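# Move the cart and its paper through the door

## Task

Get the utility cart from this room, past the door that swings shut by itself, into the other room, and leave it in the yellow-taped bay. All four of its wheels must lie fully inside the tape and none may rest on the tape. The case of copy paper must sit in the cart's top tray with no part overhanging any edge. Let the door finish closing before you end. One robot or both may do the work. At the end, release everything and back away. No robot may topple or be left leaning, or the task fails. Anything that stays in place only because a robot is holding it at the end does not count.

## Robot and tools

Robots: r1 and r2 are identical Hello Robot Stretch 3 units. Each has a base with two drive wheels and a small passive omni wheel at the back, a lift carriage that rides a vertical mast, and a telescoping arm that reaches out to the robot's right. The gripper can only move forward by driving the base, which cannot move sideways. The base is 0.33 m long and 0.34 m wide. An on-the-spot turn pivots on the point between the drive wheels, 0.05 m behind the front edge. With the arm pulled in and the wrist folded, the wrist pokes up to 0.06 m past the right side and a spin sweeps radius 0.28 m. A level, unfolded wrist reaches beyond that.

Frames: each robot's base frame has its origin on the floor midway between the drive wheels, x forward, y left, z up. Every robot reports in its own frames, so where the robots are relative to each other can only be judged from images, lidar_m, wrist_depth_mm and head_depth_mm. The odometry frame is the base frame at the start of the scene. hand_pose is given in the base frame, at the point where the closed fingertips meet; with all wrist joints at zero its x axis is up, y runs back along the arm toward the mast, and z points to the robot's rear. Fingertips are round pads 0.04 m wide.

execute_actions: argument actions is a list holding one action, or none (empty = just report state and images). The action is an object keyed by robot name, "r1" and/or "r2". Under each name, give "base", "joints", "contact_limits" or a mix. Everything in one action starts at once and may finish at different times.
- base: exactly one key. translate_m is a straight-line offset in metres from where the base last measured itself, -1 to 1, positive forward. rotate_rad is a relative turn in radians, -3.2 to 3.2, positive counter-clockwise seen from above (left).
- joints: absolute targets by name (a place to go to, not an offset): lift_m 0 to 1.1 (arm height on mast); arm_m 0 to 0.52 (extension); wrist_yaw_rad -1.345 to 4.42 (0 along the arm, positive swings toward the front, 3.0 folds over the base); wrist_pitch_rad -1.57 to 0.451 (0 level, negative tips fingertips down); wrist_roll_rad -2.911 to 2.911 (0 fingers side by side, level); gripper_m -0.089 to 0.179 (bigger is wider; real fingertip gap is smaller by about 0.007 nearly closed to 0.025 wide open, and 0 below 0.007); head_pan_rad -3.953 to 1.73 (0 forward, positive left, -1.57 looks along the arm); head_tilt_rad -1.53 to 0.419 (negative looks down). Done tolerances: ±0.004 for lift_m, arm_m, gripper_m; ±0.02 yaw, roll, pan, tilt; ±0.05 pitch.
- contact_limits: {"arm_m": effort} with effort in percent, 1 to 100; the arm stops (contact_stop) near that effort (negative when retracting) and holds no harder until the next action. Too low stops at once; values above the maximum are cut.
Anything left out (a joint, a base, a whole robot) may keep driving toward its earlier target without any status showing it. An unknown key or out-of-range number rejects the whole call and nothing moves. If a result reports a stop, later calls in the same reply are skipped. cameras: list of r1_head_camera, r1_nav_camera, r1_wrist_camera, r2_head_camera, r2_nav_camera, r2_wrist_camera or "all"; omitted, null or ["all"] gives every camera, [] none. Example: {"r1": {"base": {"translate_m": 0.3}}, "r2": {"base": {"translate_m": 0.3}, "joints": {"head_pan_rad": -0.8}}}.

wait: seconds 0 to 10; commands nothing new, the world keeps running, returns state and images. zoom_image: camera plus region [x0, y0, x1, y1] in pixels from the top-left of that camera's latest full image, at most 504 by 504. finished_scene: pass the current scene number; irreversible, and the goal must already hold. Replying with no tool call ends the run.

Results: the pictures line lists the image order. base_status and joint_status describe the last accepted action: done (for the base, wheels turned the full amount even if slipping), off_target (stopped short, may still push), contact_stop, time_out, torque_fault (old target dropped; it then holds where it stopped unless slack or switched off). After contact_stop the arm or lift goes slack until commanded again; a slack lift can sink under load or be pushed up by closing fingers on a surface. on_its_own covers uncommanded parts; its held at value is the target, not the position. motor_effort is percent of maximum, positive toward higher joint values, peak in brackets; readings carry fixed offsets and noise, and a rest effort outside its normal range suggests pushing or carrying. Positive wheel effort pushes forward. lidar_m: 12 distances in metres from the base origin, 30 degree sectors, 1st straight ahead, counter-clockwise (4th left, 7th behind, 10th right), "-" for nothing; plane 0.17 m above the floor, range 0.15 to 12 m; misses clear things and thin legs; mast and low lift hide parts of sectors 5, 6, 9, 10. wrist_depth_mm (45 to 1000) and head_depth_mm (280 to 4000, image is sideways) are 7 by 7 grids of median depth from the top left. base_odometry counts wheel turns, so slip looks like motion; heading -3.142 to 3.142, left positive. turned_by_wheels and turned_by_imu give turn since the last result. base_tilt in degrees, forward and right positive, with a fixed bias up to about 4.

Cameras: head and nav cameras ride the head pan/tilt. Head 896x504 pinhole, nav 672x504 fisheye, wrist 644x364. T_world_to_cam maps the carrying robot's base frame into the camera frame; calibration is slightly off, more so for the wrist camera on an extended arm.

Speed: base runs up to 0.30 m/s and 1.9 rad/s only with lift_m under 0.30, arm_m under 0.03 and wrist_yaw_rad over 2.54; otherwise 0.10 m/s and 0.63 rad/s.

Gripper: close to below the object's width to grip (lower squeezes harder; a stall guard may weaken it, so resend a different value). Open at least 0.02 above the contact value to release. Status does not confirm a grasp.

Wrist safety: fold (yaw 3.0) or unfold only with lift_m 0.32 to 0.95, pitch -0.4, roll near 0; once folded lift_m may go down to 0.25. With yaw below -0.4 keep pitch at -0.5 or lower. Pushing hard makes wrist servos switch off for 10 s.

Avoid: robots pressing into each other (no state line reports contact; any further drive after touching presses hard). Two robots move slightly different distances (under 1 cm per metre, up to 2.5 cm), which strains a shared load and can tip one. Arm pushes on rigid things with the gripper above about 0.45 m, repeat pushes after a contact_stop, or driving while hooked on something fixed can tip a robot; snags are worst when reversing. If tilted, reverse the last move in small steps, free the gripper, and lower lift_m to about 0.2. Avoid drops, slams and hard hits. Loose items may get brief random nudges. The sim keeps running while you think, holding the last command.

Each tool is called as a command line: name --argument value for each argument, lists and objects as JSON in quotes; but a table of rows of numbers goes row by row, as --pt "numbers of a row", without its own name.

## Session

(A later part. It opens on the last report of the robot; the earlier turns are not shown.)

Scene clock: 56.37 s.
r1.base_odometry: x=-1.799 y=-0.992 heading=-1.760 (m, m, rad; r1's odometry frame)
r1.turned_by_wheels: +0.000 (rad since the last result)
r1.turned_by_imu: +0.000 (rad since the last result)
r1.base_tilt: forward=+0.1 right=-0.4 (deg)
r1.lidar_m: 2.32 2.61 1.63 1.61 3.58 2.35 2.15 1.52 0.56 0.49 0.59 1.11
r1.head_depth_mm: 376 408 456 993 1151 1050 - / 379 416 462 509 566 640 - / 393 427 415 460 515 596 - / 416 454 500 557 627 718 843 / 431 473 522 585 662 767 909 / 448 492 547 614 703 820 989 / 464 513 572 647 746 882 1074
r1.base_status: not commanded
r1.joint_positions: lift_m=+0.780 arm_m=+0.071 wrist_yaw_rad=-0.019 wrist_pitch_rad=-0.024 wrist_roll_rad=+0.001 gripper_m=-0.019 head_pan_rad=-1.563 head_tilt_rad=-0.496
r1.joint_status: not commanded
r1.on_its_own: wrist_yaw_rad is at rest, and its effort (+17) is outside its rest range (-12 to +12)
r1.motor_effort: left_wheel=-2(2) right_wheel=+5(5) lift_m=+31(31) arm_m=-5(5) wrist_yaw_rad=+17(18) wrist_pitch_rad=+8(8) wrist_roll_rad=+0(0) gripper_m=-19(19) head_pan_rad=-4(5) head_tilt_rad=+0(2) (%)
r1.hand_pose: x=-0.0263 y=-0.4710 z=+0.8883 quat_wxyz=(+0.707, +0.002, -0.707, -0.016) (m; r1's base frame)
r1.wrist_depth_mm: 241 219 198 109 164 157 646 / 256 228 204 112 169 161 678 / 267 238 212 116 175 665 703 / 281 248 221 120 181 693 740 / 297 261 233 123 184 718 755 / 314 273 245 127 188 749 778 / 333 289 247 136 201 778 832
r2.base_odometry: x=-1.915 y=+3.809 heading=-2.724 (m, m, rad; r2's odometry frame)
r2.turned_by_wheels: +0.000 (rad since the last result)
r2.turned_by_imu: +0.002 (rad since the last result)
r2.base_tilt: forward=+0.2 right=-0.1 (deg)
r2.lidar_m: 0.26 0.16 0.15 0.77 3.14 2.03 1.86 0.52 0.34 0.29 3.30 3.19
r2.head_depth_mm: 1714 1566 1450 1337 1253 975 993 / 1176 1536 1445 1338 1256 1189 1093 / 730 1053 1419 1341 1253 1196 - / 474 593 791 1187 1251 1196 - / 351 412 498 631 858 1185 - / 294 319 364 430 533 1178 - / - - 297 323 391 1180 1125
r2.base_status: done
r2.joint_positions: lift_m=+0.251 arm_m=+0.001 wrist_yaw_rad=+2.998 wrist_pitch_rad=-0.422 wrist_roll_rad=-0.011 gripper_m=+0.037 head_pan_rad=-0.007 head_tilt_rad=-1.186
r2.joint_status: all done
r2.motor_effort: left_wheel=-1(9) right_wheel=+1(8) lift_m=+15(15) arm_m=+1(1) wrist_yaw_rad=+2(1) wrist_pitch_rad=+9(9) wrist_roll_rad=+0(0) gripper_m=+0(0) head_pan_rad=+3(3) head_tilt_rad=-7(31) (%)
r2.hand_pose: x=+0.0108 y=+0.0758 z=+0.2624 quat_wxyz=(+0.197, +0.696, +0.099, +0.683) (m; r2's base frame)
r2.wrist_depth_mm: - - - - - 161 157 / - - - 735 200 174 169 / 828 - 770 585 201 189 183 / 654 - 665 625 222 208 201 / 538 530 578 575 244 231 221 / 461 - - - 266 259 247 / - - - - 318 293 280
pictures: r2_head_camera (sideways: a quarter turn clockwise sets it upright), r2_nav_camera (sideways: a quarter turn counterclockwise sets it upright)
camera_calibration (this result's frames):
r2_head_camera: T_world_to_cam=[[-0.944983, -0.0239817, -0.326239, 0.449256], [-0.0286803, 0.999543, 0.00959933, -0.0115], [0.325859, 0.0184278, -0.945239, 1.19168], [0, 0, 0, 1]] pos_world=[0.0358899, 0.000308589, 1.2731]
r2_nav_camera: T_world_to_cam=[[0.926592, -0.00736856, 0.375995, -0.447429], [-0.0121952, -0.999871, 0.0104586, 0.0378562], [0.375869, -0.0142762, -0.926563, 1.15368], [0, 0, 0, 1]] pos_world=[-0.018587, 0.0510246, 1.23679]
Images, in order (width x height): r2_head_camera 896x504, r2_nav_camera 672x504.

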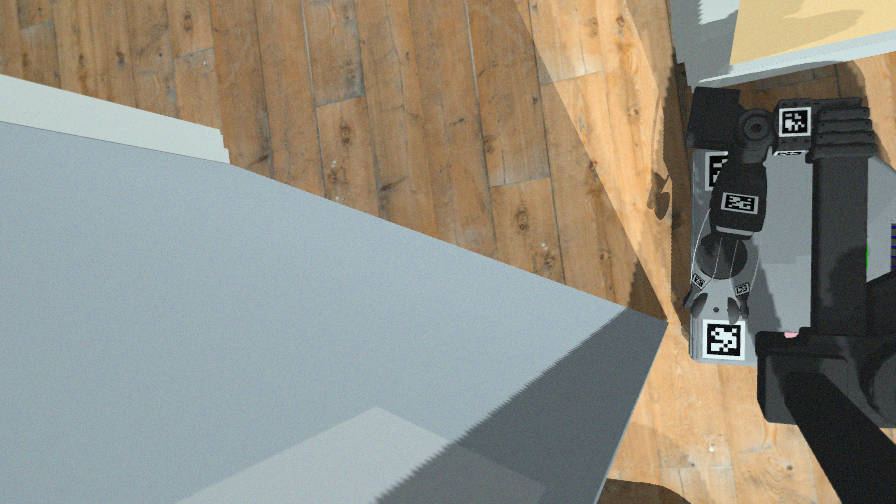

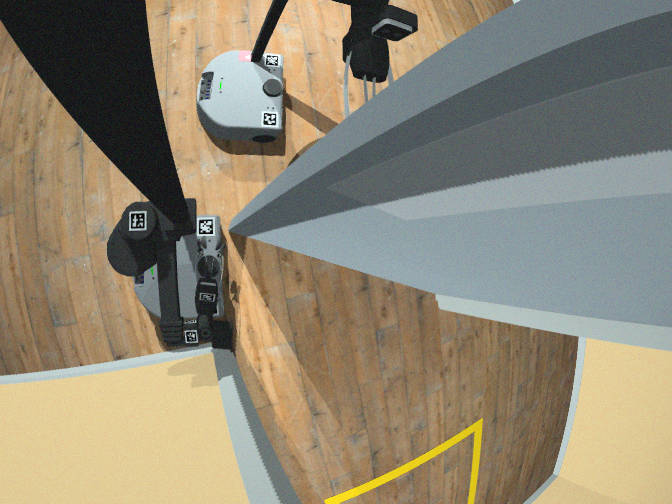

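execute_actions --actions '[{"r1":{"joints":{"arm_m":0.0},"base":{"translate_m":0.05},"contact_limits":{"arm_m":26}}}]' --cameras '["r2_head_camera"]'

execute_actions --actions '[{"r2":{"base":{"translate_m":0.15}}}]' --cameras '["r2_head_camera","r2_nav_camera"]'

Scene clock: 58.63 s.
r1.base_odometry: x=-1.808 y=-1.041 heading=-1.760 (m, m, rad; r1's odometry frame)
r1.turned_by_wheels: -0.001 (rad since the last result)
r1.turned_by_imu: -0.018 (rad since the last result)
r1.base_tilt: forward=+0.0 right=-0.4 (deg)
r1.lidar_m: 2.21 2.56 1.63 1.61 3.77 2.42 2.21 1.55 0.42 0.42 0.53 1.09
r1.head_depth_mm: 320 348 378 415 465 557 1052 / 290 300 337 418 476 539 606 / 347 375 412 455 501 491 645 / 362 395 436 485 548 628 737 / 378 415 459 515 584 676 807 / 395 436 485 546 627 736 892 / 414 459 514 583 678 805 996
r1.base_status: done
r1.joint_positions: lift_m=+0.780 arm_m=+0.001 wrist_yaw_rad=-0.046 wrist_pitch_rad=-0.025 wrist_roll_rad=+0.001 gripper_m=-0.019 head_pan_rad=-1.563 head_tilt_rad=-0.496
r1.joint_status: all done
r1.on_its_own: wrist_yaw_rad is at rest, and its effort (+42) is outside its rest range (-12 to +12)
r1.motor_effort: left_wheel=-5(10) right_wheel=+13(22) lift_m=+31(31) arm_m=-4(6) wrist_yaw_rad=+42(65) wrist_pitch_rad=+8(9) wrist_roll_rad=+0(1) gripper_m=-21(23) head_pan_rad=-5(4) head_tilt_rad=-1(1) (%)
r1.contact_limits: arm_m 26 (drawing in: default 16, maximum 26; extending or still: default 21, maximum 34)
r1.hand_pose: x=-0.0331 y=-0.4007 z=+0.8880 quat_wxyz=(+0.706, -0.007, -0.707, -0.025) (m; r1's base frame)
r1.wrist_depth_mm: 257 227 201 109 164 154 754 / 270 238 209 113 169 159 776 / 284 247 218 116 175 165 816 / 299 258 226 121 181 170 835 / 318 272 237 123 183 177 864 / 339 286 252 127 186 859 316 / 356 301 254 227 202 917 322
r2.base_odometry: x=-1.915 y=+3.809 heading=-2.724 (m, m, rad; r2's odometry frame)
r2.turned_by_wheels: +0.000 (rad since the last result)
r2.turned_by_imu: +0.000 (rad since the last result)
r2.base_tilt: forward=+0.1 right=-0.1 (deg)
r2.lidar_m: 0.38 0.25 0.23 0.79 3.15 2.03 1.86 0.52 0.34 0.29 3.30 3.19
r2.head_depth_mm: 1708 1568 1444 1346 1252 976 994 / 1172 1530 1445 1342 1250 1189 1100 / 847 1170 1432 1348 1253 1196 - / 614 768 1022 1317 1252 1197 - / 483 571 702 910 1215 1195 - / 397 455 535 646 822 1178 - / 337 378 431 502 616 1172 1121
r2.base_status: not commanded
r2.joint_positions: lift_m=+0.251 arm_m=+0.001 wrist_yaw_rad=+2.998 wrist_pitch_rad=-0.422 wrist_roll_rad=-0.011 gripper_m=+0.037 head_pan_rad=-0.007 head_tilt_rad=-1.186
r2.joint_status: not commanded
r2.motor_effort: left_wheel=-1(1) right_wheel=+1(1) lift_m=+15(15) arm_m=+1(1) wrist_yaw_rad=+2(2) wrist_pitch_rad=+9(9) wrist_roll_rad=+0(0) gripper_m=+0(0) head_pan_rad=+3(3) head_tilt_rad=-6(7) (%)
r2.hand_pose: x=+0.0108 y=+0.0758 z=+0.2624 quat_wxyz=(+0.197, +0.696, +0.099, +0.683) (m; r2's base frame)
r2.wrist_depth_mm: - - - - 245 229 220 / - - - 724 265 248 235 / 835 - 820 588 287 267 253 / 650 - 676 639 312 294 275 / 537 533 579 575 345 322 301 / 476 - - - 377 361 333 / - - - - 405 396 372
pictures: r2_head_camera (sideways: a quarter turn clockwise sets it upright)
camera_calibration (this result's frames):
r2_head_camera: T_world_to_cam=[[-0.944983, -0.0239814, -0.326239, 0.449256], [-0.02868, 0.999543, 0.00959933, -0.0115], [0.325859, 0.0184277, -0.945239, 1.19168], [0, 0, 0, 1]] pos_world=[0.0358899, 0.00030858, 1.2731]
Images, in order (width x height): r2_head_camera 896x504.

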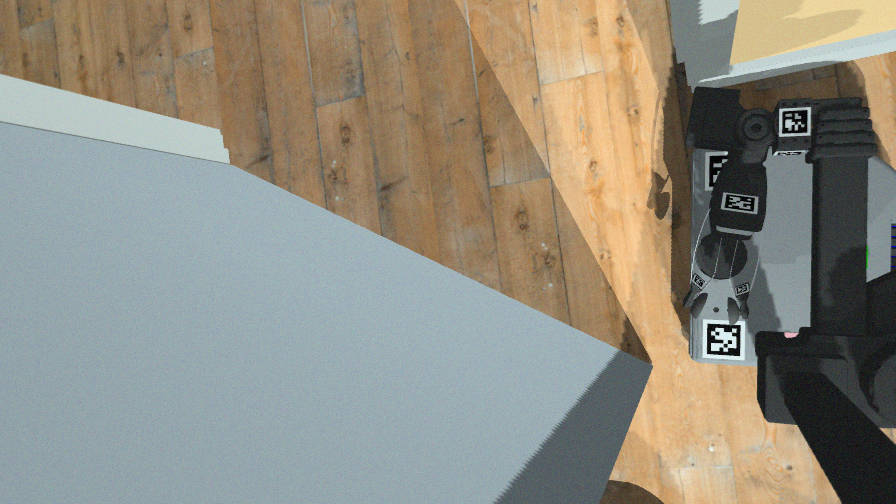

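Scene clock: 61.37 s.
r1.base_odometry: x=-1.808 y=-1.041 heading=-1.760 (m, m, rad; r1's odometry frame)
r1.turned_by_wheels: +0.001 (rad since the last result)
r1.turned_by_imu: +0.001 (rad since the last result)
r1.base_tilt: forward=+0.0 right=-0.5 (deg)
r1.lidar_m: 2.22 2.56 1.63 1.61 3.76 2.42 2.20 1.54 0.42 0.42 0.53 1.10
r1.head_depth_mm: 318 346 376 413 460 553 765 / - 300 336 416 473 538 600 / 346 374 409 454 498 487 644 / 360 394 435 483 544 626 736 / 377 414 458 512 582 675 803 / 394 434 483 546 626 733 889 / 414 458 514 582 673 804 993
r1.base_status: not commanded
r1.joint_positions: lift_m=+0.780 arm_m=-0.001 wrist_yaw_rad=-0.062 wrist_pitch_rad=-0.027 wrist_roll_rad=+0.001 gripper_m=-0.019 head_pan_rad=-1.563 head_tilt_rad=-0.496
r1.joint_status: not commanded
r1.on_its_own: wrist_yaw_rad is held at -0.063, not at your +0.000, by its stall guard, which is not easing now
r1.motor_effort: left_wheel=-1(2) right_wheel=-1(8) lift_m=+31(31) arm_m=+4(4) wrist_yaw_rad=+0(15) wrist_pitch_rad=+9(9) wrist_roll_rad=+0(0) gripper_m=-18(21) head_pan_rad=-5(5) head_tilt_rad=+0(2) (%)
r1.hand_pose: x=-0.0374 y=-0.3994 z=+0.8876 quat_wxyz=(+0.706, -0.012, -0.707, -0.032) (m; r1's base frame)
r1.wrist_depth_mm: 252 224 199 109 163 155 783 / 266 233 207 112 168 159 811 / 279 245 215 116 173 164 851 / 294 255 223 120 179 266 878 / 310 269 236 122 182 838 915 / 326 283 251 126 187 884 956 / 351 298 251 138 201 915 982
r2.base_odometry: x=-2.052 y=+3.748 heading=-2.723 (m, m, rad; r2's odometry frame)
r2.turned_by_wheels: +0.001 (rad since the last result)
r2.turned_by_imu: +0.004 (rad since the last result)
r2.base_tilt: forward=+0.1 right=-0.1 (deg)
r2.lidar_m: 0.28 0.19 0.18 0.18 3.39 2.19 2.01 0.48 0.31 0.35 3.26 0.97
r2.head_depth_mm: 1686 1567 1445 1340 1257 1171 935 / 927 1308 1449 1342 1261 1186 1090 / 621 855 1370 1338 1250 1194 - / 454 568 756 1136 1257 1200 - / 358 425 522 679 970 1189 - / 300 340 400 484 616 828 - / - 293 323 377 451 564 1121
r2.base_status: translate_m off_target (by the wheels' count: +0.1499 of +0.1500)
r2.joint_positions: lift_m=+0.251 arm_m=+0.001 wrist_yaw_rad=+2.998 wrist_pitch_rad=-0.422 wrist_roll_rad=-0.011 gripper_m=+0.037 head_pan_rad=-0.006 head_tilt_rad=-1.187
r2.joint_status: not commanded
r2.on_its_own: left_wheel is at rest, and its effort (+35) is outside its rest range (-18 to +18)
r2.motor_effort: left_wheel=+35(37) right_wheel=+4(9) lift_m=+16(15) arm_m=+1(0) wrist_yaw_rad=+2(1) wrist_pitch_rad=+9(9) wrist_roll_rad=+0(0) gripper_m=+0(1) head_pan_rad=+3(3) head_tilt_rad=-6(6) (%)
r2.hand_pose: x=+0.0108 y=+0.0758 z=+0.2625 quat_wxyz=(+0.197, +0.696, +0.099, +0.683) (m; r2's base frame)
r2.wrist_depth_mm: - - 213 202 191 183 174 / - - 234 220 207 196 186 / 841 - 261 240 225 212 201 / 651 - 293 266 248 234 219 / 542 531 315 297 272 255 240 / 470 - - - 301 285 263 / - - - - 361 322 296
pictures: r2_head_camera (sideways: a quarter turn clockwise sets it upright), r2_nav_camera (sideways: a quarter turn counterclockwise sets it upright)
camera_calibration (this result's frames):
r2_head_camera: T_world_to_cam=[[-0.94526, -0.0251555, -0.325349, 0.448099], [-0.0299146, 0.999506, 0.00963271, -0.0115359], [0.324946, 0.0188381, -0.945545, 1.19208], [0, 0, 0, 1]] pos_world=[0.0358624, 0.000345797, 1.27307]
r2_nav_camera: T_world_to_cam=[[0.926955, -0.00621785, 0.375122, -0.446294], [-0.0109415, -0.999885, 0.0104637, 0.037842], [0.375014, -0.0138038, -0.926916, 1.15414], [0, 0, 0, 1]] pos_world=[-0.0187117, 0.0509942, 1.23681]
Images, in order (width x height): r2_head_camera 896x504, r2_nav_camera 672x504.

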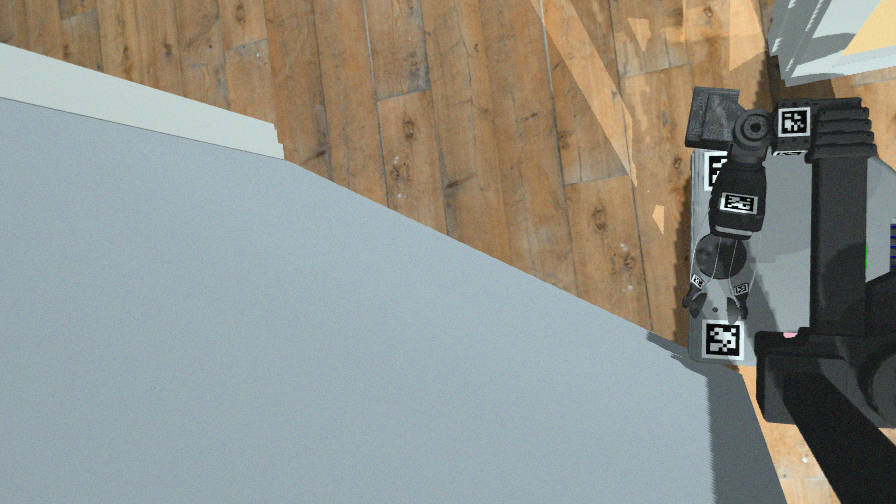

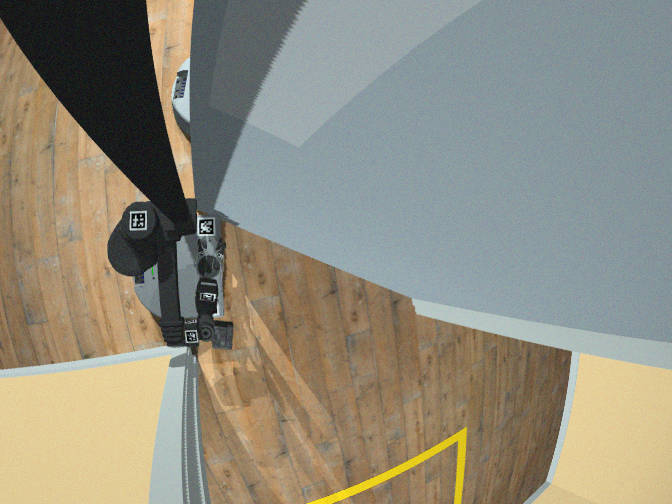

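execute_actions --actions '[{"r1":{"joints":{"gripper_m":0.15}}}]' --cameras '[]'

execute_actions --actions '[{"r1":{"joints":{"wrist_pitch_rad":-1.2}}}]' --cameras '["r1_nav_camera","r1_head_camera"]'

Scene clock: 63.70 s.
r1.base_odometry: x=-1.808 y=-1.041 heading=-1.759 (m, m, rad; r1's odometry frame)
r1.turned_by_wheels: +0.000 (rad since the last result)
r1.turned_by_imu: +0.001 (rad since the last result)
r1.base_tilt: forward=+0.1 right=-0.3 (deg)
r1.lidar_m: 2.22 2.56 1.63 1.61 3.76 2.42 2.20 1.55 0.42 0.42 0.53 1.10
r1.head_depth_mm: 317 345 375 412 458 621 763 / - 297 334 415 471 542 602 / 345 372 409 452 497 563 640 / 359 393 432 482 544 610 733 / 376 412 457 510 581 677 801 / 393 434 482 545 622 732 885 / 413 457 512 582 676 802 991
r1.base_status: not commanded
r1.joint_positions: lift_m=+0.780 arm_m=+0.000 wrist_yaw_rad=-0.034 wrist_pitch_rad=-0.023 wrist_roll_rad=+0.001 gripper_m=+0.150 head_pan_rad=-1.563 head_tilt_rad=-0.496
r1.joint_status: all done
r1.on_its_own: wrist_yaw_rad is held at -0.063, not at your +0.000, by its stall guard, which is still easing
r1.motor_effort: left_wheel=+3(2) right_wheel=-9(8) lift_m=+31(31) arm_m=+2(4) wrist_yaw_rad=-26(27) wrist_pitch_rad=+8(9) wrist_roll_rad=+0(0) gripper_m=+8(98) head_pan_rad=-5(4) head_tilt_rad=-1(1) (%)
r1.hand_pose: x=-0.0301 y=-0.4001 z=+0.8886 quat_wxyz=(+0.707, -0.003, -0.707, -0.020) (m; r1's base frame)
r1.wrist_depth_mm: 265 233 203 107 161 150 764 / 279 242 212 110 166 155 772 / 294 255 220 114 171 160 813 / 313 266 230 120 176 166 840 / 329 286 239 125 182 811 879 / 351 - 248 132 189 - 902 / 386 309 261 226 196 184 939
r2.base_odometry: x=-2.052 y=+3.748 heading=-2.723 (m, m, rad; r2's odometry frame)
r2.turned_by_wheels: -0.001 (rad since the last result)
r2.turned_by_imu: +0.000 (rad since the last result)
r2.base_tilt: forward=+0.2 right=-0.1 (deg)
r2.lidar_m: 0.29 0.19 0.18 0.18 3.39 2.20 2.01 0.48 0.31 0.35 3.27 0.97
r2.head_depth_mm: 1696 1565 1456 1345 1251 1174 938 / 937 1303 1450 1338 1254 1188 1091 / 623 854 1373 1339 1255 1192 - / 454 568 758 1135 1252 1193 - / 358 425 524 681 969 1178 - / 301 340 400 486 618 828 - / - 293 324 377 452 566 1127
r2.base_status: not commanded
r2.joint_positions: lift_m=+0.251 arm_m=+0.001 wrist_yaw_rad=+2.998 wrist_pitch_rad=-0.422 wrist_roll_rad=-0.011 gripper_m=+0.037 head_pan_rad=-0.006 head_tilt_rad=-1.187
r2.joint_status: not commanded
r2.motor_effort: left_wheel=+12(36) right_wheel=+1(3) lift_m=+15(16) arm_m=+0(1) wrist_yaw_rad=+1(1) wrist_pitch_rad=+9(9) wrist_roll_rad=+0(0) gripper_m=+0(0) head_pan_rad=+2(2) head_tilt_rad=-6(6) (%)
r2.hand_pose: x=+0.0108 y=+0.0758 z=+0.2625 quat_wxyz=(+0.197, +0.696, +0.099, +0.683) (m; r2's base frame)
r2.wrist_depth_mm: - - 214 202 192 182 174 / - - 234 220 207 197 187 / 833 - 260 240 228 212 201 / 664 - 291 268 248 233 219 / 538 532 312 296 272 256 240 / 472 - - - 298 285 264 / - - - - 363 322 297
pictures: none
No camera images: the call's "cameras" was empty. Leave "cameras" out to get every camera's image.

Scene clock: 65.13 s.
r1.base_odometry: x=-1.808 y=-1.041 heading=-1.760 (m, m, rad; r1's odometry frame)
r1.turned_by_wheels: +0.000 (rad since the last result)
r1.turned_by_imu: +0.000 (rad since the last result)
r1.base_tilt: forward=+0.1 right=-0.4 (deg)
r1.lidar_m: 2.22 2.56 1.63 1.61 3.74 2.42 2.20 1.55 0.42 0.42 0.53 1.10
r1.head_depth_mm: 317 344 374 411 458 552 763 / - 298 333 414 472 540 623 / 344 372 408 451 496 563 667 / 359 392 432 481 543 623 730 / 375 412 456 511 581 672 800 / 393 433 481 543 623 732 887 / 411 456 511 582 673 802 991
r1.base_status: not commanded
r1.joint_positions: lift_m=+0.780 arm_m=+0.000 wrist_yaw_rad=-0.061 wrist_pitch_rad=-1.201 wrist_roll_rad=-0.004 gripper_m=+0.150 head_pan_rad=-1.563 head_tilt_rad=-0.496
r1.joint_status: all done
r1.on_its_own: wrist_yaw_rad is held at -0.063, not at your +0.000, by its stall guard, which is not easing now
r1.motor_effort: left_wheel=+0(2) right_wheel=-1(9) lift_m=+29(31) arm_m=+2(2) wrist_yaw_rad=-1(27) wrist_pitch_rad=+0(7) wrist_roll_rad=+4(4) gripper_m=-1(7) head_pan_rad=-5(4) head_tilt_rad=-1(1) (%)
r1.hand_pose: x=-0.0259 y=-0.2146 z=+0.6710 quat_wxyz=(+0.572, +0.383, -0.594, -0.417) (m; r1's base frame)
r1.wrist_depth_mm: 554 446 371 323 311 938 950 / 925 677 515 424 735 918 902 / 936 918 869 630 889 901 901 / 904 898 878 878 885 870 858 / 876 874 868 856 843 837 842 / 839 - 839 826 815 815 808 / 826 822 801 805 - 788 775
r2.base_odometry: x=-2.052 y=+3.748 heading=-2.724 (m, m, rad; r2's odometry frame)
r2.turned_by_wheels: +0.000 (rad since the last result)
r2.turned_by_imu: +0.000 (rad since the last result)
r2.base_tilt: forward=+0.1 right=-0.1 (deg)
r2.lidar_m: 0.29 0.19 0.18 0.18 3.39 2.20 2.01 0.48 0.31 0.35 3.26 0.97
r2.head_depth_mm: 1691 1565 1448 1337 1250 1179 938 / 938 1308 1442 1343 1253 1182 1094 / 621 857 1373 1345 1254 1194 - / 455 569 759 1141 1256 1198 - / 359 426 523 681 972 1184 - / 301 340 400 485 618 829 - / - 293 324 377 452 565 1121
r2.base_status: not commanded
r2.joint_positions: lift_m=+0.251 arm_m=+0.001 wrist_yaw_rad=+2.998 wrist_pitch_rad=-0.422 wrist_roll_rad=-0.011 gripper_m=+0.037 head_pan_rad=-0.006 head_tilt_rad=-1.187
r2.joint_status: not commanded
r2.motor_effort: left_wheel=+10(12) right_wheel=+1(1) lift_m=+16(15) arm_m=+0(1) wrist_yaw_rad=+1(2) wrist_pitch_rad=+9(9) wrist_roll_rad=+0(0) gripper_m=+0(1) head_pan_rad=+3(2) head_tilt_rad=-7(7) (%)
r2.hand_pose: x=+0.0108 y=+0.0758 z=+0.2625 quat_wxyz=(+0.197, +0.696, +0.099, +0.683) (m; r2's base frame)
r2.wrist_depth_mm: - - 215 202 191 183 174 / - - 234 220 208 197 187 / 844 - 260 241 226 213 202 / 661 - 293 266 248 233 219 / 535 534 314 298 272 257 240 / 470 - - - 303 284 265 / - - - - 363 323 297
pictures: r1_head_camera (sideways: a quarter turn clockwise sets it upright), r1_nav_camera (sideways: a quarter turn counterclockwise sets it upright)
camera_calibration (this result's frames):
r1_head_camera: T_world_to_cam=[[0.000911241, 0.508097, -0.861299, 1.14343], [0.999284, 0.0321106, 0.0199999, -0.0293905], [0.0378187, -0.860701, -0.507704, 0.613222], [0, 0, 0, 1]] pos_world=[0.00513627, -0.0522265, 1.29675]
r1_nav_camera: T_world_to_cam=[[0.0491482, -0.442332, 0.895504, -1.12747], [-0.998783, -0.0253913, 0.0422746, 0.00939735], [0.00403861, -0.896492, -0.443041, 0.537521], [0, 0, 0, 1]] pos_world=[0.0626283, -0.0165943, 1.2474]
Images, in order (width x height): r1_head_camera 896x504, r1_nav_camera 672x504.

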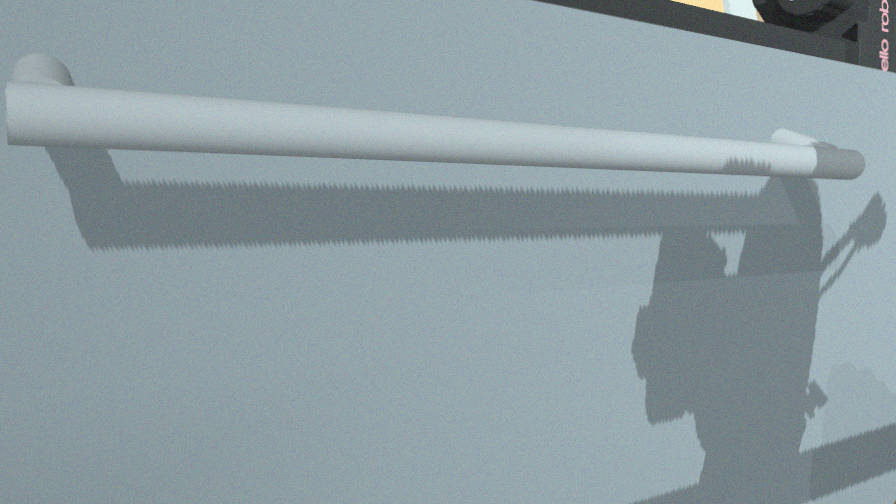

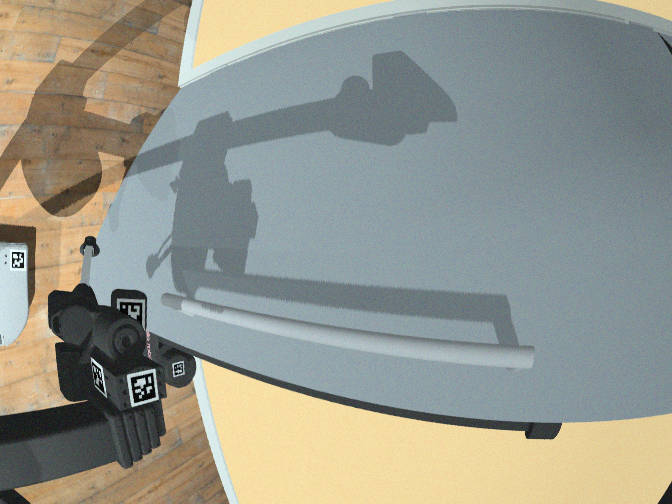

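execute_actions --actions '[{"r1":{"base":{"rotate_rad":0.2}}}]' --cameras '[]'

execute_actions --actions '[{"r1":{"base":{"translate_m":1.0},"joints":{"wrist_yaw_rad":0.0}}}]' --cameras '["r1_nav_camera"]'

Scene clock: 66.73 s.
r1.base_odometry: x=-1.808 y=-1.041 heading=-1.560 (m, m, rad; r1's odometry frame)
r1.turned_by_wheels: +0.200 (rad since the last result)
r1.turned_by_imu: +0.202 (rad since the last result)
r1.base_tilt: forward=+0.1 right=-0.4 (deg)
r1.lidar_m: 2.54 2.67 1.60 1.62 2.99 2.27 2.20 1.23 0.42 0.44 0.63 1.34
r1.head_depth_mm: 341 367 398 428 401 461 568 / 361 391 426 468 519 581 661 / 384 418 458 506 566 643 744 / 409 448 495 552 624 719 849 / 440 485 539 608 696 818 982 / 474 526 591 674 786 939 1178 / 515 576 656 759 902 1111 1278
r1.base_status: done
r1.joint_positions: lift_m=+0.780 arm_m=+0.000 wrist_yaw_rad=-0.061 wrist_pitch_rad=-1.202 wrist_roll_rad=-0.004 gripper_m=+0.150 head_pan_rad=-1.563 head_tilt_rad=-0.496
r1.joint_status: not commanded
r1.on_its_own: wrist_yaw_rad is held at -0.063, not at your +0.000, by its stall guard, which is not easing now
r1.motor_effort: left_wheel=-1(4) right_wheel=+1(2) lift_m=+29(29) arm_m=+2(2) wrist_yaw_rad=-2(1) wrist_pitch_rad=+1(1) wrist_roll_rad=+4(4) gripper_m=+2(1) head_pan_rad=-5(4) head_tilt_rad=-2(1) (%)
r1.hand_pose: x=-0.0259 y=-0.2145 z=+0.6710 quat_wxyz=(+0.572, +0.383, -0.594, -0.417) (m; r1's base frame)
r1.wrist_depth_mm: 953 755 502 384 309 261 365 / 958 959 752 510 388 422 909 / 943 939 920 752 547 876 882 / 900 907 893 880 865 859 859 / 890 873 861 858 842 832 834 / 855 - 829 829 825 803 810 / 830 822 798 817 - 789 792
r2.base_odometry: x=-2.052 y=+3.748 heading=-2.724 (m, m, rad; r2's odometry frame)
r2.turned_by_wheels: +0.000 (rad since the last result)
r2.turned_by_imu: +0.000 (rad since the last result)
r2.base_tilt: forward=+0.2 right=-0.1 (deg)
r2.lidar_m: 0.28 0.19 0.18 0.18 3.39 2.19 2.01 0.48 0.31 0.35 3.25 0.97
r2.head_depth_mm: 1684 1569 1444 1344 1250 1172 941 / 938 1309 1457 1345 1248 1188 1093 / 623 857 1371 1344 1252 1198 - / 455 569 759 1137 1252 1200 - / 359 426 524 681 973 1184 - / 301 340 400 486 618 830 - / - 293 324 377 453 565 1121
r2.base_status: not commanded
r2.joint_positions: lift_m=+0.251 arm_m=+0.001 wrist_yaw_rad=+2.998 wrist_pitch_rad=-0.422 wrist_roll_rad=-0.011 gripper_m=+0.037 head_pan_rad=-0.006 head_tilt_rad=-1.187
r2.joint_status: not commanded
r2.motor_effort: left_wheel=+10(10) right_wheel=+2(1) lift_m=+15(16) arm_m=+1(0) wrist_yaw_rad=+2(2) wrist_pitch_rad=+9(9) wrist_roll_rad=+0(0) gripper_m=-1(1) head_pan_rad=+3(3) head_tilt_rad=-6(6) (%)
r2.hand_pose: x=+0.0108 y=+0.0758 z=+0.2625 quat_wxyz=(+0.197, +0.696, +0.099, +0.683) (m; r2's base frame)
r2.wrist_depth_mm: - - 214 203 192 182 174 / - - 234 221 208 197 187 / 852 - 260 239 226 213 201 / 658 - 292 267 249 232 220 / 544 536 310 300 272 254 240 / 469 - - - 303 286 266 / - - - - 362 321 297
pictures: none
No camera images: the call's "cameras" was empty. Leave "cameras" out to get every camera's image.

Scene clock: 78.23 s.
r1.base_odometry: x=-1.797 y=-2.041 heading=-1.560 (m, m, rad; r1's odometry frame)
r1.turned_by_wheels: +0.000 (rad since the last result)
r1.turned_by_imu: -0.001 (rad since the last result)
r1.base_tilt: forward=+0.0 right=-0.4 (deg)
r1.lidar_m: 1.54 1.62 2.29 1.48 1.56 3.27 3.18 0.99 0.96 0.94 0.99 1.39
r1.head_depth_mm: 760 828 911 1004 1121 1264 1279 / 770 836 917 1017 1148 1294 1284 / 772 844 921 1024 1155 1304 1293 / 778 849 935 1036 1168 1327 1291 / 784 857 945 1052 1179 1343 1293 / 789 863 948 1058 1190 1359 1296 / 795 871 958 1061 1206 1381 1311
r1.base_status: done
r1.joint_positions: lift_m=+0.780 arm_m=+0.000 wrist_yaw_rad=-0.002 wrist_pitch_rad=-1.202 wrist_roll_rad=-0.004 gripper_m=+0.150 head_pan_rad=-1.563 head_tilt_rad=-0.496
r1.joint_status: all done
r1.motor_effort: left_wheel=-1(3) right_wheel=+0(6) lift_m=+29(29) arm_m=+2(2) wrist_yaw_rad=+2(2) wrist_pitch_rad=+0(0) wrist_roll_rad=+4(3) gripper_m=+0(0) head_pan_rad=-4(5) head_tilt_rad=-2(2) (%)
r1.hand_pose: x=-0.0217 y=-0.2146 z=+0.6710 quat_wxyz=(+0.584, +0.400, -0.582, -0.400) (m; r1's base frame)
r1.wrist_depth_mm: - 994 985 998 962 911 779 / 969 958 943 952 936 932 894 / 927 922 909 906 908 891 899 / 913 893 897 875 877 858 855 / 880 863 851 856 843 852 822 / 844 - 823 821 812 805 797 / 819 811 794 797 - 795 774
r2.base_odometry: x=-2.052 y=+3.748 heading=-2.724 (m, m, rad; r2's odometry frame)
r2.turned_by_wheels: +0.000 (rad since the last result)
r2.turned_by_imu: +0.003 (rad since the last result)
r2.base_tilt: forward=+0.1 right=-0.1 (deg)
r2.lidar_m: 0.29 0.19 0.18 0.18 3.39 2.20 2.01 0.48 0.31 0.35 3.27 0.97
r2.head_depth_mm: 1687 1570 1449 1335 1253 1177 941 / 940 1307 1448 1338 1251 1182 1088 / 622 856 1387 1343 1252 1202 - / 454 569 757 1136 1256 1196 - / 358 426 524 682 972 1183 - / 301 340 400 485 617 827 - / - 294 323 377 453 566 1121
r2.base_status: not commanded
r2.joint_positions: lift_m=+0.251 arm_m=+0.001 wrist_yaw_rad=+2.998 wrist_pitch_rad=-0.422 wrist_roll_rad=-0.011 gripper_m=+0.037 head_pan_rad=-0.006 head_tilt_rad=-1.187
r2.joint_status: not commanded
r2.motor_effort: left_wheel=+10(10) right_wheel=+1(1) lift_m=+16(16) arm_m=+1(1) wrist_yaw_rad=+1(0) wrist_pitch_rad=+9(9) wrist_roll_rad=+0(0) gripper_m=+0(0) head_pan_rad=+2(2) head_tilt_rad=-6(6) (%)
r2.hand_pose: x=+0.0108 y=+0.0758 z=+0.2625 quat_wxyz=(+0.197, +0.696, +0.099, +0.683) (m; r2's base frame)
r2.wrist_depth_mm: - - 213 202 191 182 174 / - - 234 220 208 198 187 / 835 - 261 241 226 213 201 / 657 - 291 267 249 234 219 / 535 531 314 299 273 256 240 / 471 - - - 303 283 265 / - - - - 364 322 293
pictures: r1_nav_camera (sideways: a quarter turn counterclockwise sets it upright)
camera_calibration (this result's frames):
r1_nav_camera: T_world_to_cam=[[0.0491481, -0.442332, 0.895504, -1.12747], [-0.998783, -0.0253909, 0.0422746, 0.00939735], [0.00403829, -0.896492, -0.443041, 0.537521], [0, 0, 0, 1]] pos_world=[0.0626283, -0.0165943, 1.2474]
Images, in order (width x height): r1_nav_camera 672x504.

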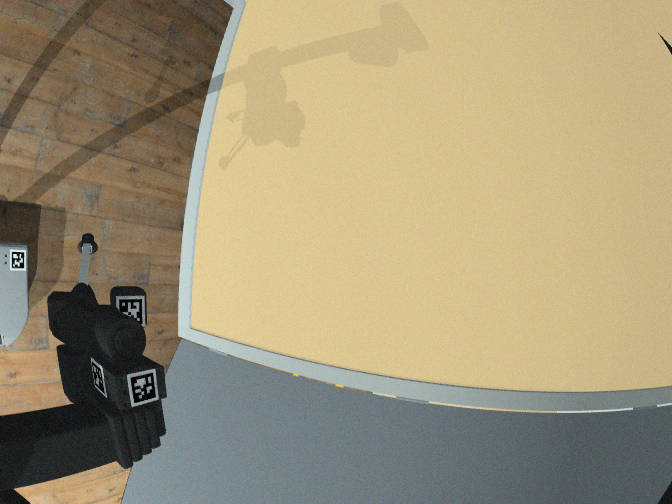

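execute_actions --actions '[{"r1":{"base":{"translate_m":0.22}},"r2":{"base":{"translate_m":0.25}}}]' --cameras '["r2_nav_camera"]'

execute_actions --actions '[{"r1":{"base":{"rotate_rad":-1.62}},"r2":{"base":{"translate_m":0.2}}}]' --cameras '["r2_nav_camera","r1_nav_camera"]'

Scene clock: 82.17 s.
r1.base_odometry: x=-1.795 y=-2.261 heading=-1.560 (m, m, rad; r1's odometry frame)
r1.turned_by_wheels: +0.000 (rad since the last result)
r1.turned_by_imu: +0.000 (rad since the last result)
r1.base_tilt: forward=+0.0 right=-0.4 (deg)
r1.lidar_m: 1.33 1.39 1.96 1.67 1.53 3.49 1.28 1.08 0.98 0.95 1.00 1.36
r1.head_depth_mm: 771 837 917 1015 1139 1298 1278 / 774 842 923 1023 1146 1301 1283 / 779 851 932 1039 1162 1329 1293 / 787 859 940 1046 1180 1337 1291 / 791 866 952 1054 1190 1353 1302 / 798 873 959 1067 1202 1368 1301 / 803 878 967 1078 1213 1395 1307
r1.base_status: done
r1.joint_positions: lift_m=+0.780 arm_m=+0.000 wrist_yaw_rad=-0.002 wrist_pitch_rad=-1.202 wrist_roll_rad=-0.004 gripper_m=+0.150 head_pan_rad=-1.563 head_tilt_rad=-0.496
r1.joint_status: not commanded
r1.motor_effort: left_wheel=-1(3) right_wheel=+1(5) lift_m=+29(29) arm_m=+2(2) wrist_yaw_rad=+2(2) wrist_pitch_rad=+0(0) wrist_roll_rad=+3(3) gripper_m=+0(1) head_pan_rad=-5(4) head_tilt_rad=-2(1) (%)
r1.hand_pose: x=-0.0217 y=-0.2146 z=+0.6710 quat_wxyz=(+0.584, +0.400, -0.582, -0.400) (m; r1's base frame)
r1.wrist_depth_mm: - - 990 973 978 967 862 / 989 971 952 952 940 922 920 / 932 921 917 908 902 884 886 / 912 885 897 879 870 855 861 / 874 878 855 838 857 831 823 / 849 - 826 828 820 804 803 / 814 818 810 789 - 788 781
r2.base_odometry: x=-2.281 y=+3.647 heading=-2.723 (m, m, rad; r2's odometry frame)
r2.turned_by_wheels: +0.000 (rad since the last result)
r2.turned_by_imu: +0.002 (rad since the last result)
r2.base_tilt: forward=+0.2 right=-0.1 (deg)
r2.lidar_m: 0.24 0.18 0.17 0.18 0.25 2.47 2.19 0.46 0.48 3.19 3.23 0.60
r2.head_depth_mm: 692 1515 1444 1342 1251 1171 1105 / 525 782 1243 1335 1254 1185 1094 / 403 535 799 1320 1251 1200 - / 326 408 546 819 1236 1195 - / 293 330 414 556 842 1184 - / - 292 334 420 567 848 - / - - 293 338 427 577 749
r2.base_status: done
r2.joint_positions: lift_m=+0.251 arm_m=+0.001 wrist_yaw_rad=+2.998 wrist_pitch_rad=-0.422 wrist_roll_rad=-0.011 gripper_m=+0.037 head_pan_rad=-0.006 head_tilt_rad=-1.187
r2.joint_status: not commanded
r2.motor_effort: left_wheel=+8(31) right_wheel=+2(10) lift_m=+15(15) arm_m=+1(1) wrist_yaw_rad=+1(1) wrist_pitch_rad=+9(9) wrist_roll_rad=+0(0) gripper_m=+0(0) head_pan_rad=+3(3) head_tilt_rad=-6(6) (%)
r2.hand_pose: x=+0.0108 y=+0.0758 z=+0.2625 quat_wxyz=(+0.197, +0.696, +0.099, +0.683) (m; r2's base frame)
r2.wrist_depth_mm: - 240 224 205 186 171 159 / 334 - 248 222 201 183 169 / 755 - 273 242 217 198 181 / 626 - 305 269 239 214 195 / 543 445 334 304 261 234 212 / 468 - - - 284 257 230 / - - - - 340 287 253
pictures: r2_nav_camera (sideways: a quarter turn counterclockwise sets it upright)
camera_calibration (this result's frames):
r2_nav_camera: T_world_to_cam=[[0.926954, -0.00621791, 0.375122, -0.446294], [-0.0109416, -0.999885, 0.0104637, 0.037842], [0.375014, -0.0138038, -0.926916, 1.15414], [0, 0, 0, 1]] pos_world=[-0.0187117, 0.0509942, 1.23681]
Images, in order (width x height): r2_nav_camera 672x504.

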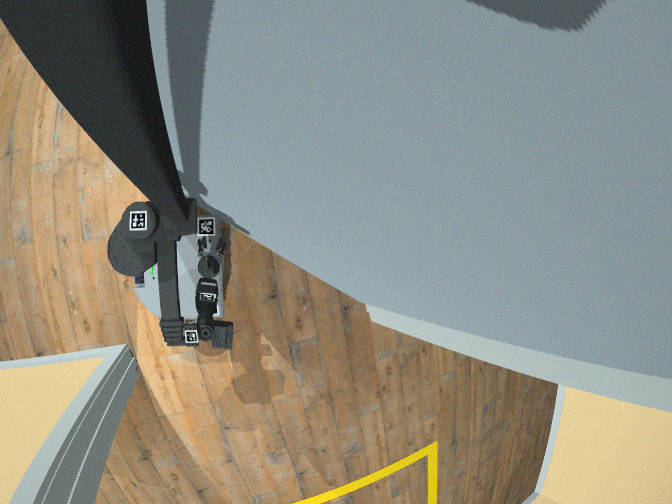

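Scene clock: 85.67 s.
r1.base_odometry: x=-1.795 y=-2.261 heading=+3.104 (m, m, rad; r1's odometry frame)
r1.turned_by_wheels: -1.620 (rad since the last result)
r1.turned_by_imu: -1.637 (rad since the last result)
r1.base_tilt: forward=+0.1 right=-0.4 (deg)
r1.lidar_m: 0.95 0.98 1.34 1.33 1.38 1.88 1.79 1.53 3.54 1.11 1.01 0.99
r1.head_depth_mm: 2858 3103 3301 2446 1885 1520 1280 / 2861 3094 3337 2468 1896 1530 1285 / 2852 3115 3320 2514 1896 1539 1285 / 2824 3104 3330 2515 1912 1551 1292 / 2795 1066 1144 1262 1392 1502 1293 / 918 989 1073 1159 1277 1414 1298 / 869 931 1002 1085 1182 1299 1302
r1.base_status: done
r1.joint_positions: lift_m=+0.780 arm_m=+0.000 wrist_yaw_rad=-0.002 wrist_pitch_rad=-1.202 wrist_roll_rad=-0.004 gripper_m=+0.150 head_pan_rad=-1.563 head_tilt_rad=-0.496
r1.joint_status: not commanded
r1.motor_effort: left_wheel=+2(4) right_wheel=-2(6) lift_m=+29(29) arm_m=+2(2) wrist_yaw_rad=+1(1) wrist_pitch_rad=+0(0) wrist_roll_rad=+4(4) gripper_m=+0(1) head_pan_rad=-5(4) head_tilt_rad=-2(2) (%)
r1.hand_pose: x=-0.0217 y=-0.2146 z=+0.6710 quat_wxyz=(+0.584, +0.400, -0.582, -0.400) (m; r1's base frame)
r1.wrist_depth_mm: 790 968 985 980 968 977 966 / 911 956 954 934 930 917 912 / 933 926 924 897 903 907 866 / 934 902 875 867 868 857 851 / 865 865 845 838 837 852 829 / 849 - 836 830 805 808 813 / 813 819 799 806 - 793 781
r2.base_odometry: x=-2.463 y=+3.565 heading=-2.723 (m, m, rad; r2's odometry frame)
r2.turned_by_wheels: +0.000 (rad since the last result)
r2.turned_by_imu: +0.006 (rad since the last result)
r2.base_tilt: forward=+0.2 right=-0.1 (deg)
r2.lidar_m: 0.19 0.16 0.16 0.18 0.30 2.68 1.86 0.63 3.10 3.17 3.21 0.33
r2.head_depth_mm: 347 510 825 1345 1256 1175 1106 / 304 396 622 1307 1255 1183 1090 / - 326 462 798 1241 1201 - / - 295 366 551 1119 1193 - / - - 312 421 687 1188 - / - - - 340 495 885 - / - - - 302 387 601 982
r2.base_status: done
r2.joint_positions: lift_m=+0.251 arm_m=+0.001 wrist_yaw_rad=+2.998 wrist_pitch_rad=-0.422 wrist_roll_rad=-0.011 gripper_m=+0.037 head_pan_rad=-0.006 head_tilt_rad=-1.187
r2.joint_status: not commanded
r2.motor_effort: left_wheel=+8(47) right_wheel=+2(11) lift_m=+15(15) arm_m=+1(1) wrist_yaw_rad=+2(1) wrist_pitch_rad=+9(9) wrist_roll_rad=+0(0) gripper_m=+0(0) head_pan_rad=+2(2) head_tilt_rad=-7(6) (%)
r2.hand_pose: x=+0.0108 y=+0.0758 z=+0.2625 quat_wxyz=(+0.197, +0.696, +0.099, +0.683) (m; r2's base frame)
r2.wrist_depth_mm: 454 281 246 207 178 156 139 / - - 271 223 190 166 147 / 801 - 304 243 206 177 156 / 652 - 338 272 224 190 166 / 542 526 377 309 242 205 177 / 468 - - - 257 222 191 / - - - - 314 243 204
pictures: r1_nav_camera (sideways: a quarter turn counterclockwise sets it upright), r2_nav_camera (sideways: a quarter turn counterclockwise sets it upright)
camera_calibration (this result's frames):
r1_nav_camera: T_world_to_cam=[[0.0491476, -0.442332, 0.895504, -1.12747], [-0.998783, -0.0253899, 0.0422746, 0.00939735], [0.00403733, -0.896492, -0.443041, 0.537521], [0, 0, 0, 1]] pos_world=[0.0626283, -0.0165944, 1.2474]
r2_nav_camera: T_world_to_cam=[[0.926954, -0.0062194, 0.375124, -0.446296], [-0.0109432, -0.999885, 0.0104637, 0.037842], [0.375016, -0.0138044, -0.926916, 1.15414], [0, 0, 0, 1]] pos_world=[-0.0187115, 0.0509943, 1.23681]
Images, in order (width x height): r1_nav_camera 672x504, r2_nav_camera 672x504.

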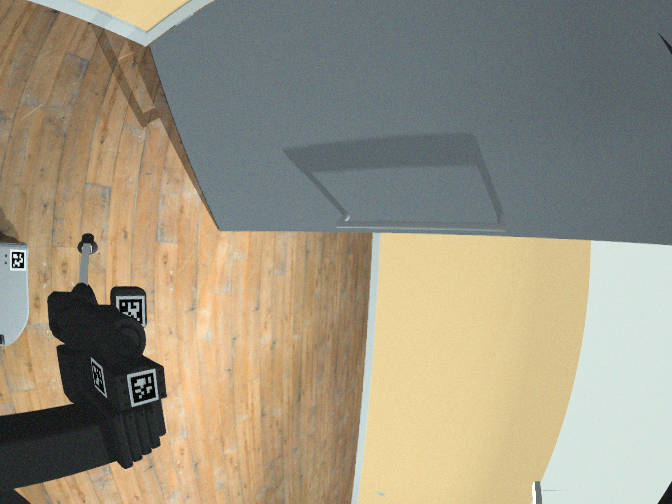

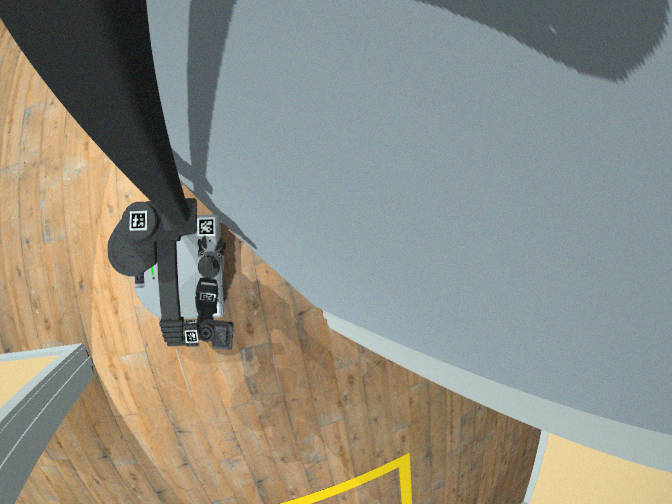

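execute_actions --actions '[{"r1":{"base":{"translate_m":0.11},"joints":{"wrist_pitch_rad":0.0,"gripper_m":0.14,"arm_m":0.15}},"r2":{"base":{"translate_m":0.13}}}]' --cameras '["r1_wrist_camera","r1_nav_camera","r2_nav_camera"]'

Scene clock: 89.20 s.
r1.base_odometry: x=-1.905 y=-2.257 heading=+3.104 (m, m, rad; r1's odometry frame)
r1.turned_by_wheels: +0.000 (rad since the last result)
r1.turned_by_imu: +0.000 (rad since the last result)
r1.base_tilt: forward=+0.1 right=-0.4 (deg)
r1.lidar_m: 0.84 0.87 1.19 1.33 1.38 1.88 1.85 1.63 3.53 0.92 0.89 0.87
r1.head_depth_mm: 2812 3054 3257 2452 1883 - - / 2861 3097 3316 2451 1863 - - / 2783 3047 3170 2276 1900 - 1235 / 819 893 989 1089 1219 1391 1297 / 790 859 937 1030 1141 1279 1295 / 758 815 883 970 1067 1194 1277 / 726 779 842 918 1005 1120 1231
r1.base_status: done
r1.joint_positions: lift_m=+0.780 arm_m=+0.150 wrist_yaw_rad=+0.000 wrist_pitch_rad=-0.022 wrist_roll_rad=-0.004 gripper_m=+0.140 head_pan_rad=-1.563 head_tilt_rad=-0.496
r1.joint_status: all done
r1.motor_effort: left_wheel=+1(5) right_wheel=-2(3) lift_m=+29(29) arm_m=+2(2) wrist_yaw_rad=+0(1) wrist_pitch_rad=+7(8) wrist_roll_rad=+3(4) gripper_m=+0(53) head_pan_rad=-4(5) head_tilt_rad=-1(2) (%)
r1.hand_pose: x=-0.0215 y=-0.5503 z=+0.8889 quat_wxyz=(+0.709, +0.008, -0.705, -0.008) (m; r1's base frame)
r1.wrist_depth_mm: 423 469 527 618 - - - / 428 476 544 633 - - - / 435 493 554 639 - - - / 448 500 565 653 - - - / 454 503 597 684 - - - / 463 - 606 708 - - - / 473 543 622 727 - - -
r2.base_odometry: x=-2.582 y=+3.512 heading=-2.723 (m, m, rad; r2's odometry frame)
r2.turned_by_wheels: +0.000 (rad since the last result)
r2.turned_by_imu: +0.138 (rad since the last result)
r2.base_tilt: forward=+0.2 right=-0.1 (deg)
r2.lidar_m: 0.15 - 0.15 0.18 0.50 2.66 0.78 0.73 3.30 3.16 0.47 0.18
r2.head_depth_mm: - - 343 683 1254 1173 1100 / - - 311 500 1230 1190 1095 / - - - 396 1029 1196 - / - - - 341 669 1200 - / - - - 314 495 1097 - / - - - - 393 954 - / - - - - 339 658 1129
r2.base_status: done
r2.joint_positions: lift_m=+0.251 arm_m=+0.001 wrist_yaw_rad=+2.998 wrist_pitch_rad=-0.422 wrist_roll_rad=-0.011 gripper_m=+0.037 head_pan_rad=-0.005 head_tilt_rad=-1.187
r2.joint_status: not commanded
r2.motor_effort: left_wheel=+16(51) right_wheel=+2(10) lift_m=+16(16) arm_m=+0(1) wrist_yaw_rad=+1(2) wrist_pitch_rad=+9(9) wrist_roll_rad=+0(0) gripper_m=+0(0) head_pan_rad=+2(3) head_tilt_rad=-6(6) (%)
r2.hand_pose: x=+0.0108 y=+0.0758 z=+0.2625 quat_wxyz=(+0.197, +0.696, +0.099, +0.683) (m; r2's base frame)
r2.wrist_depth_mm: - 404 297 211 164 135 114 / - - 333 229 174 141 119 / 836 - 381 250 186 149 124 / 657 - 431 276 200 157 130 / 534 533 495 324 213 167 136 / 470 - - - 218 178 144 / - - - - 270 190 151
pictures: r1_nav_camera (sideways: a quarter turn counterclockwise sets it upright), r1_wrist_camera, r2_nav_camera (sideways: a quarter turn counterclockwise sets it upright)
camera_calibration (this result's frames):
r1_nav_camera: T_world_to_cam=[[0.0491471, -0.442332, 0.895504, -1.12747], [-0.998783, -0.0253887, 0.0422746, 0.00939735], [0.00403626, -0.896492, -0.443041, 0.537521], [0, 0, 0, 1]] pos_world=[0.0626283, -0.0165944, 1.2474]
r1_wrist_camera: T_world_to_cam=[[-0.998369, -0.0279403, -0.0497862, 0.0176224], [0.0430137, 0.205274, -0.977759, 1.02033], [0.0375387, -0.978306, -0.203737, -0.189094], [0, 0, 0, 1]] pos_world=[-0.0191963, -0.393947, 0.959992]
r2_nav_camera: T_world_to_cam=[[0.927063, -0.0058762, 0.374859, -0.445952], [-0.0105694, -0.999889, 0.0104653, 0.0378377], [0.374756, -0.013664, -0.927023, 1.15428], [0, 0, 0, 1]] pos_world=[-0.018749, 0.0509852, 1.23682]
Images, in order (width x height): r1_nav_camera 672x504, r1_wrist_camera 644x364, r2_nav_camera 672x504.

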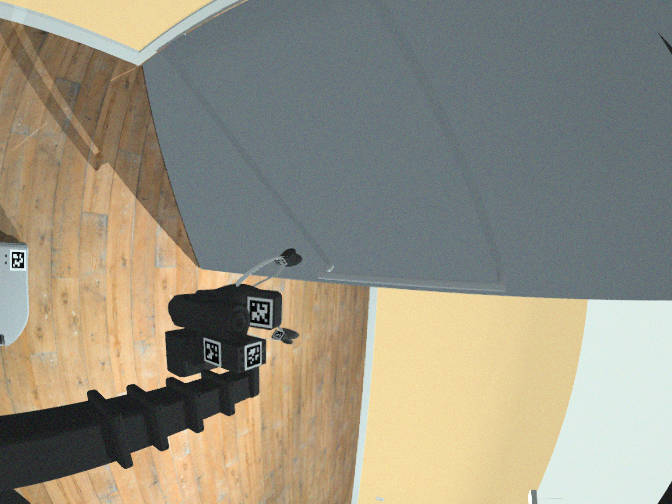

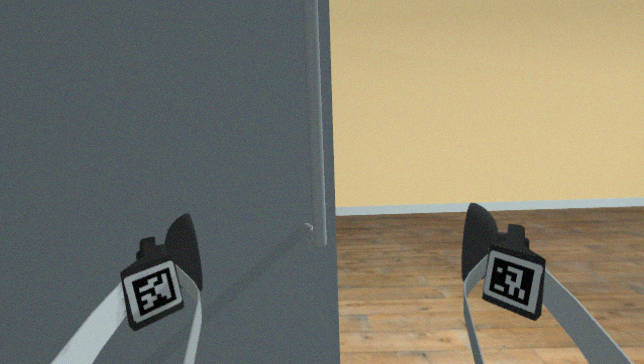

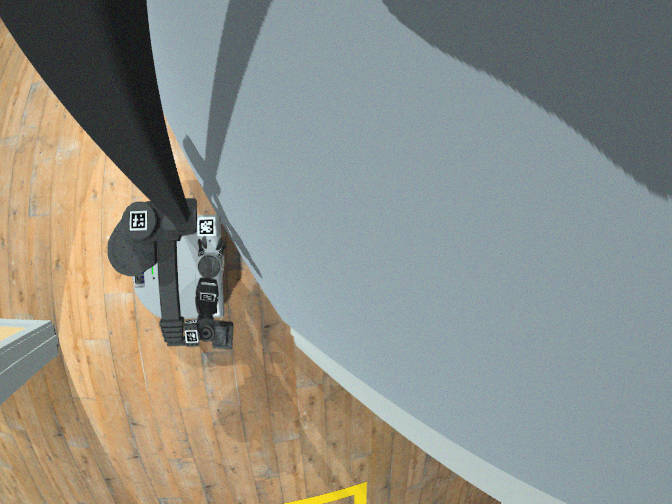

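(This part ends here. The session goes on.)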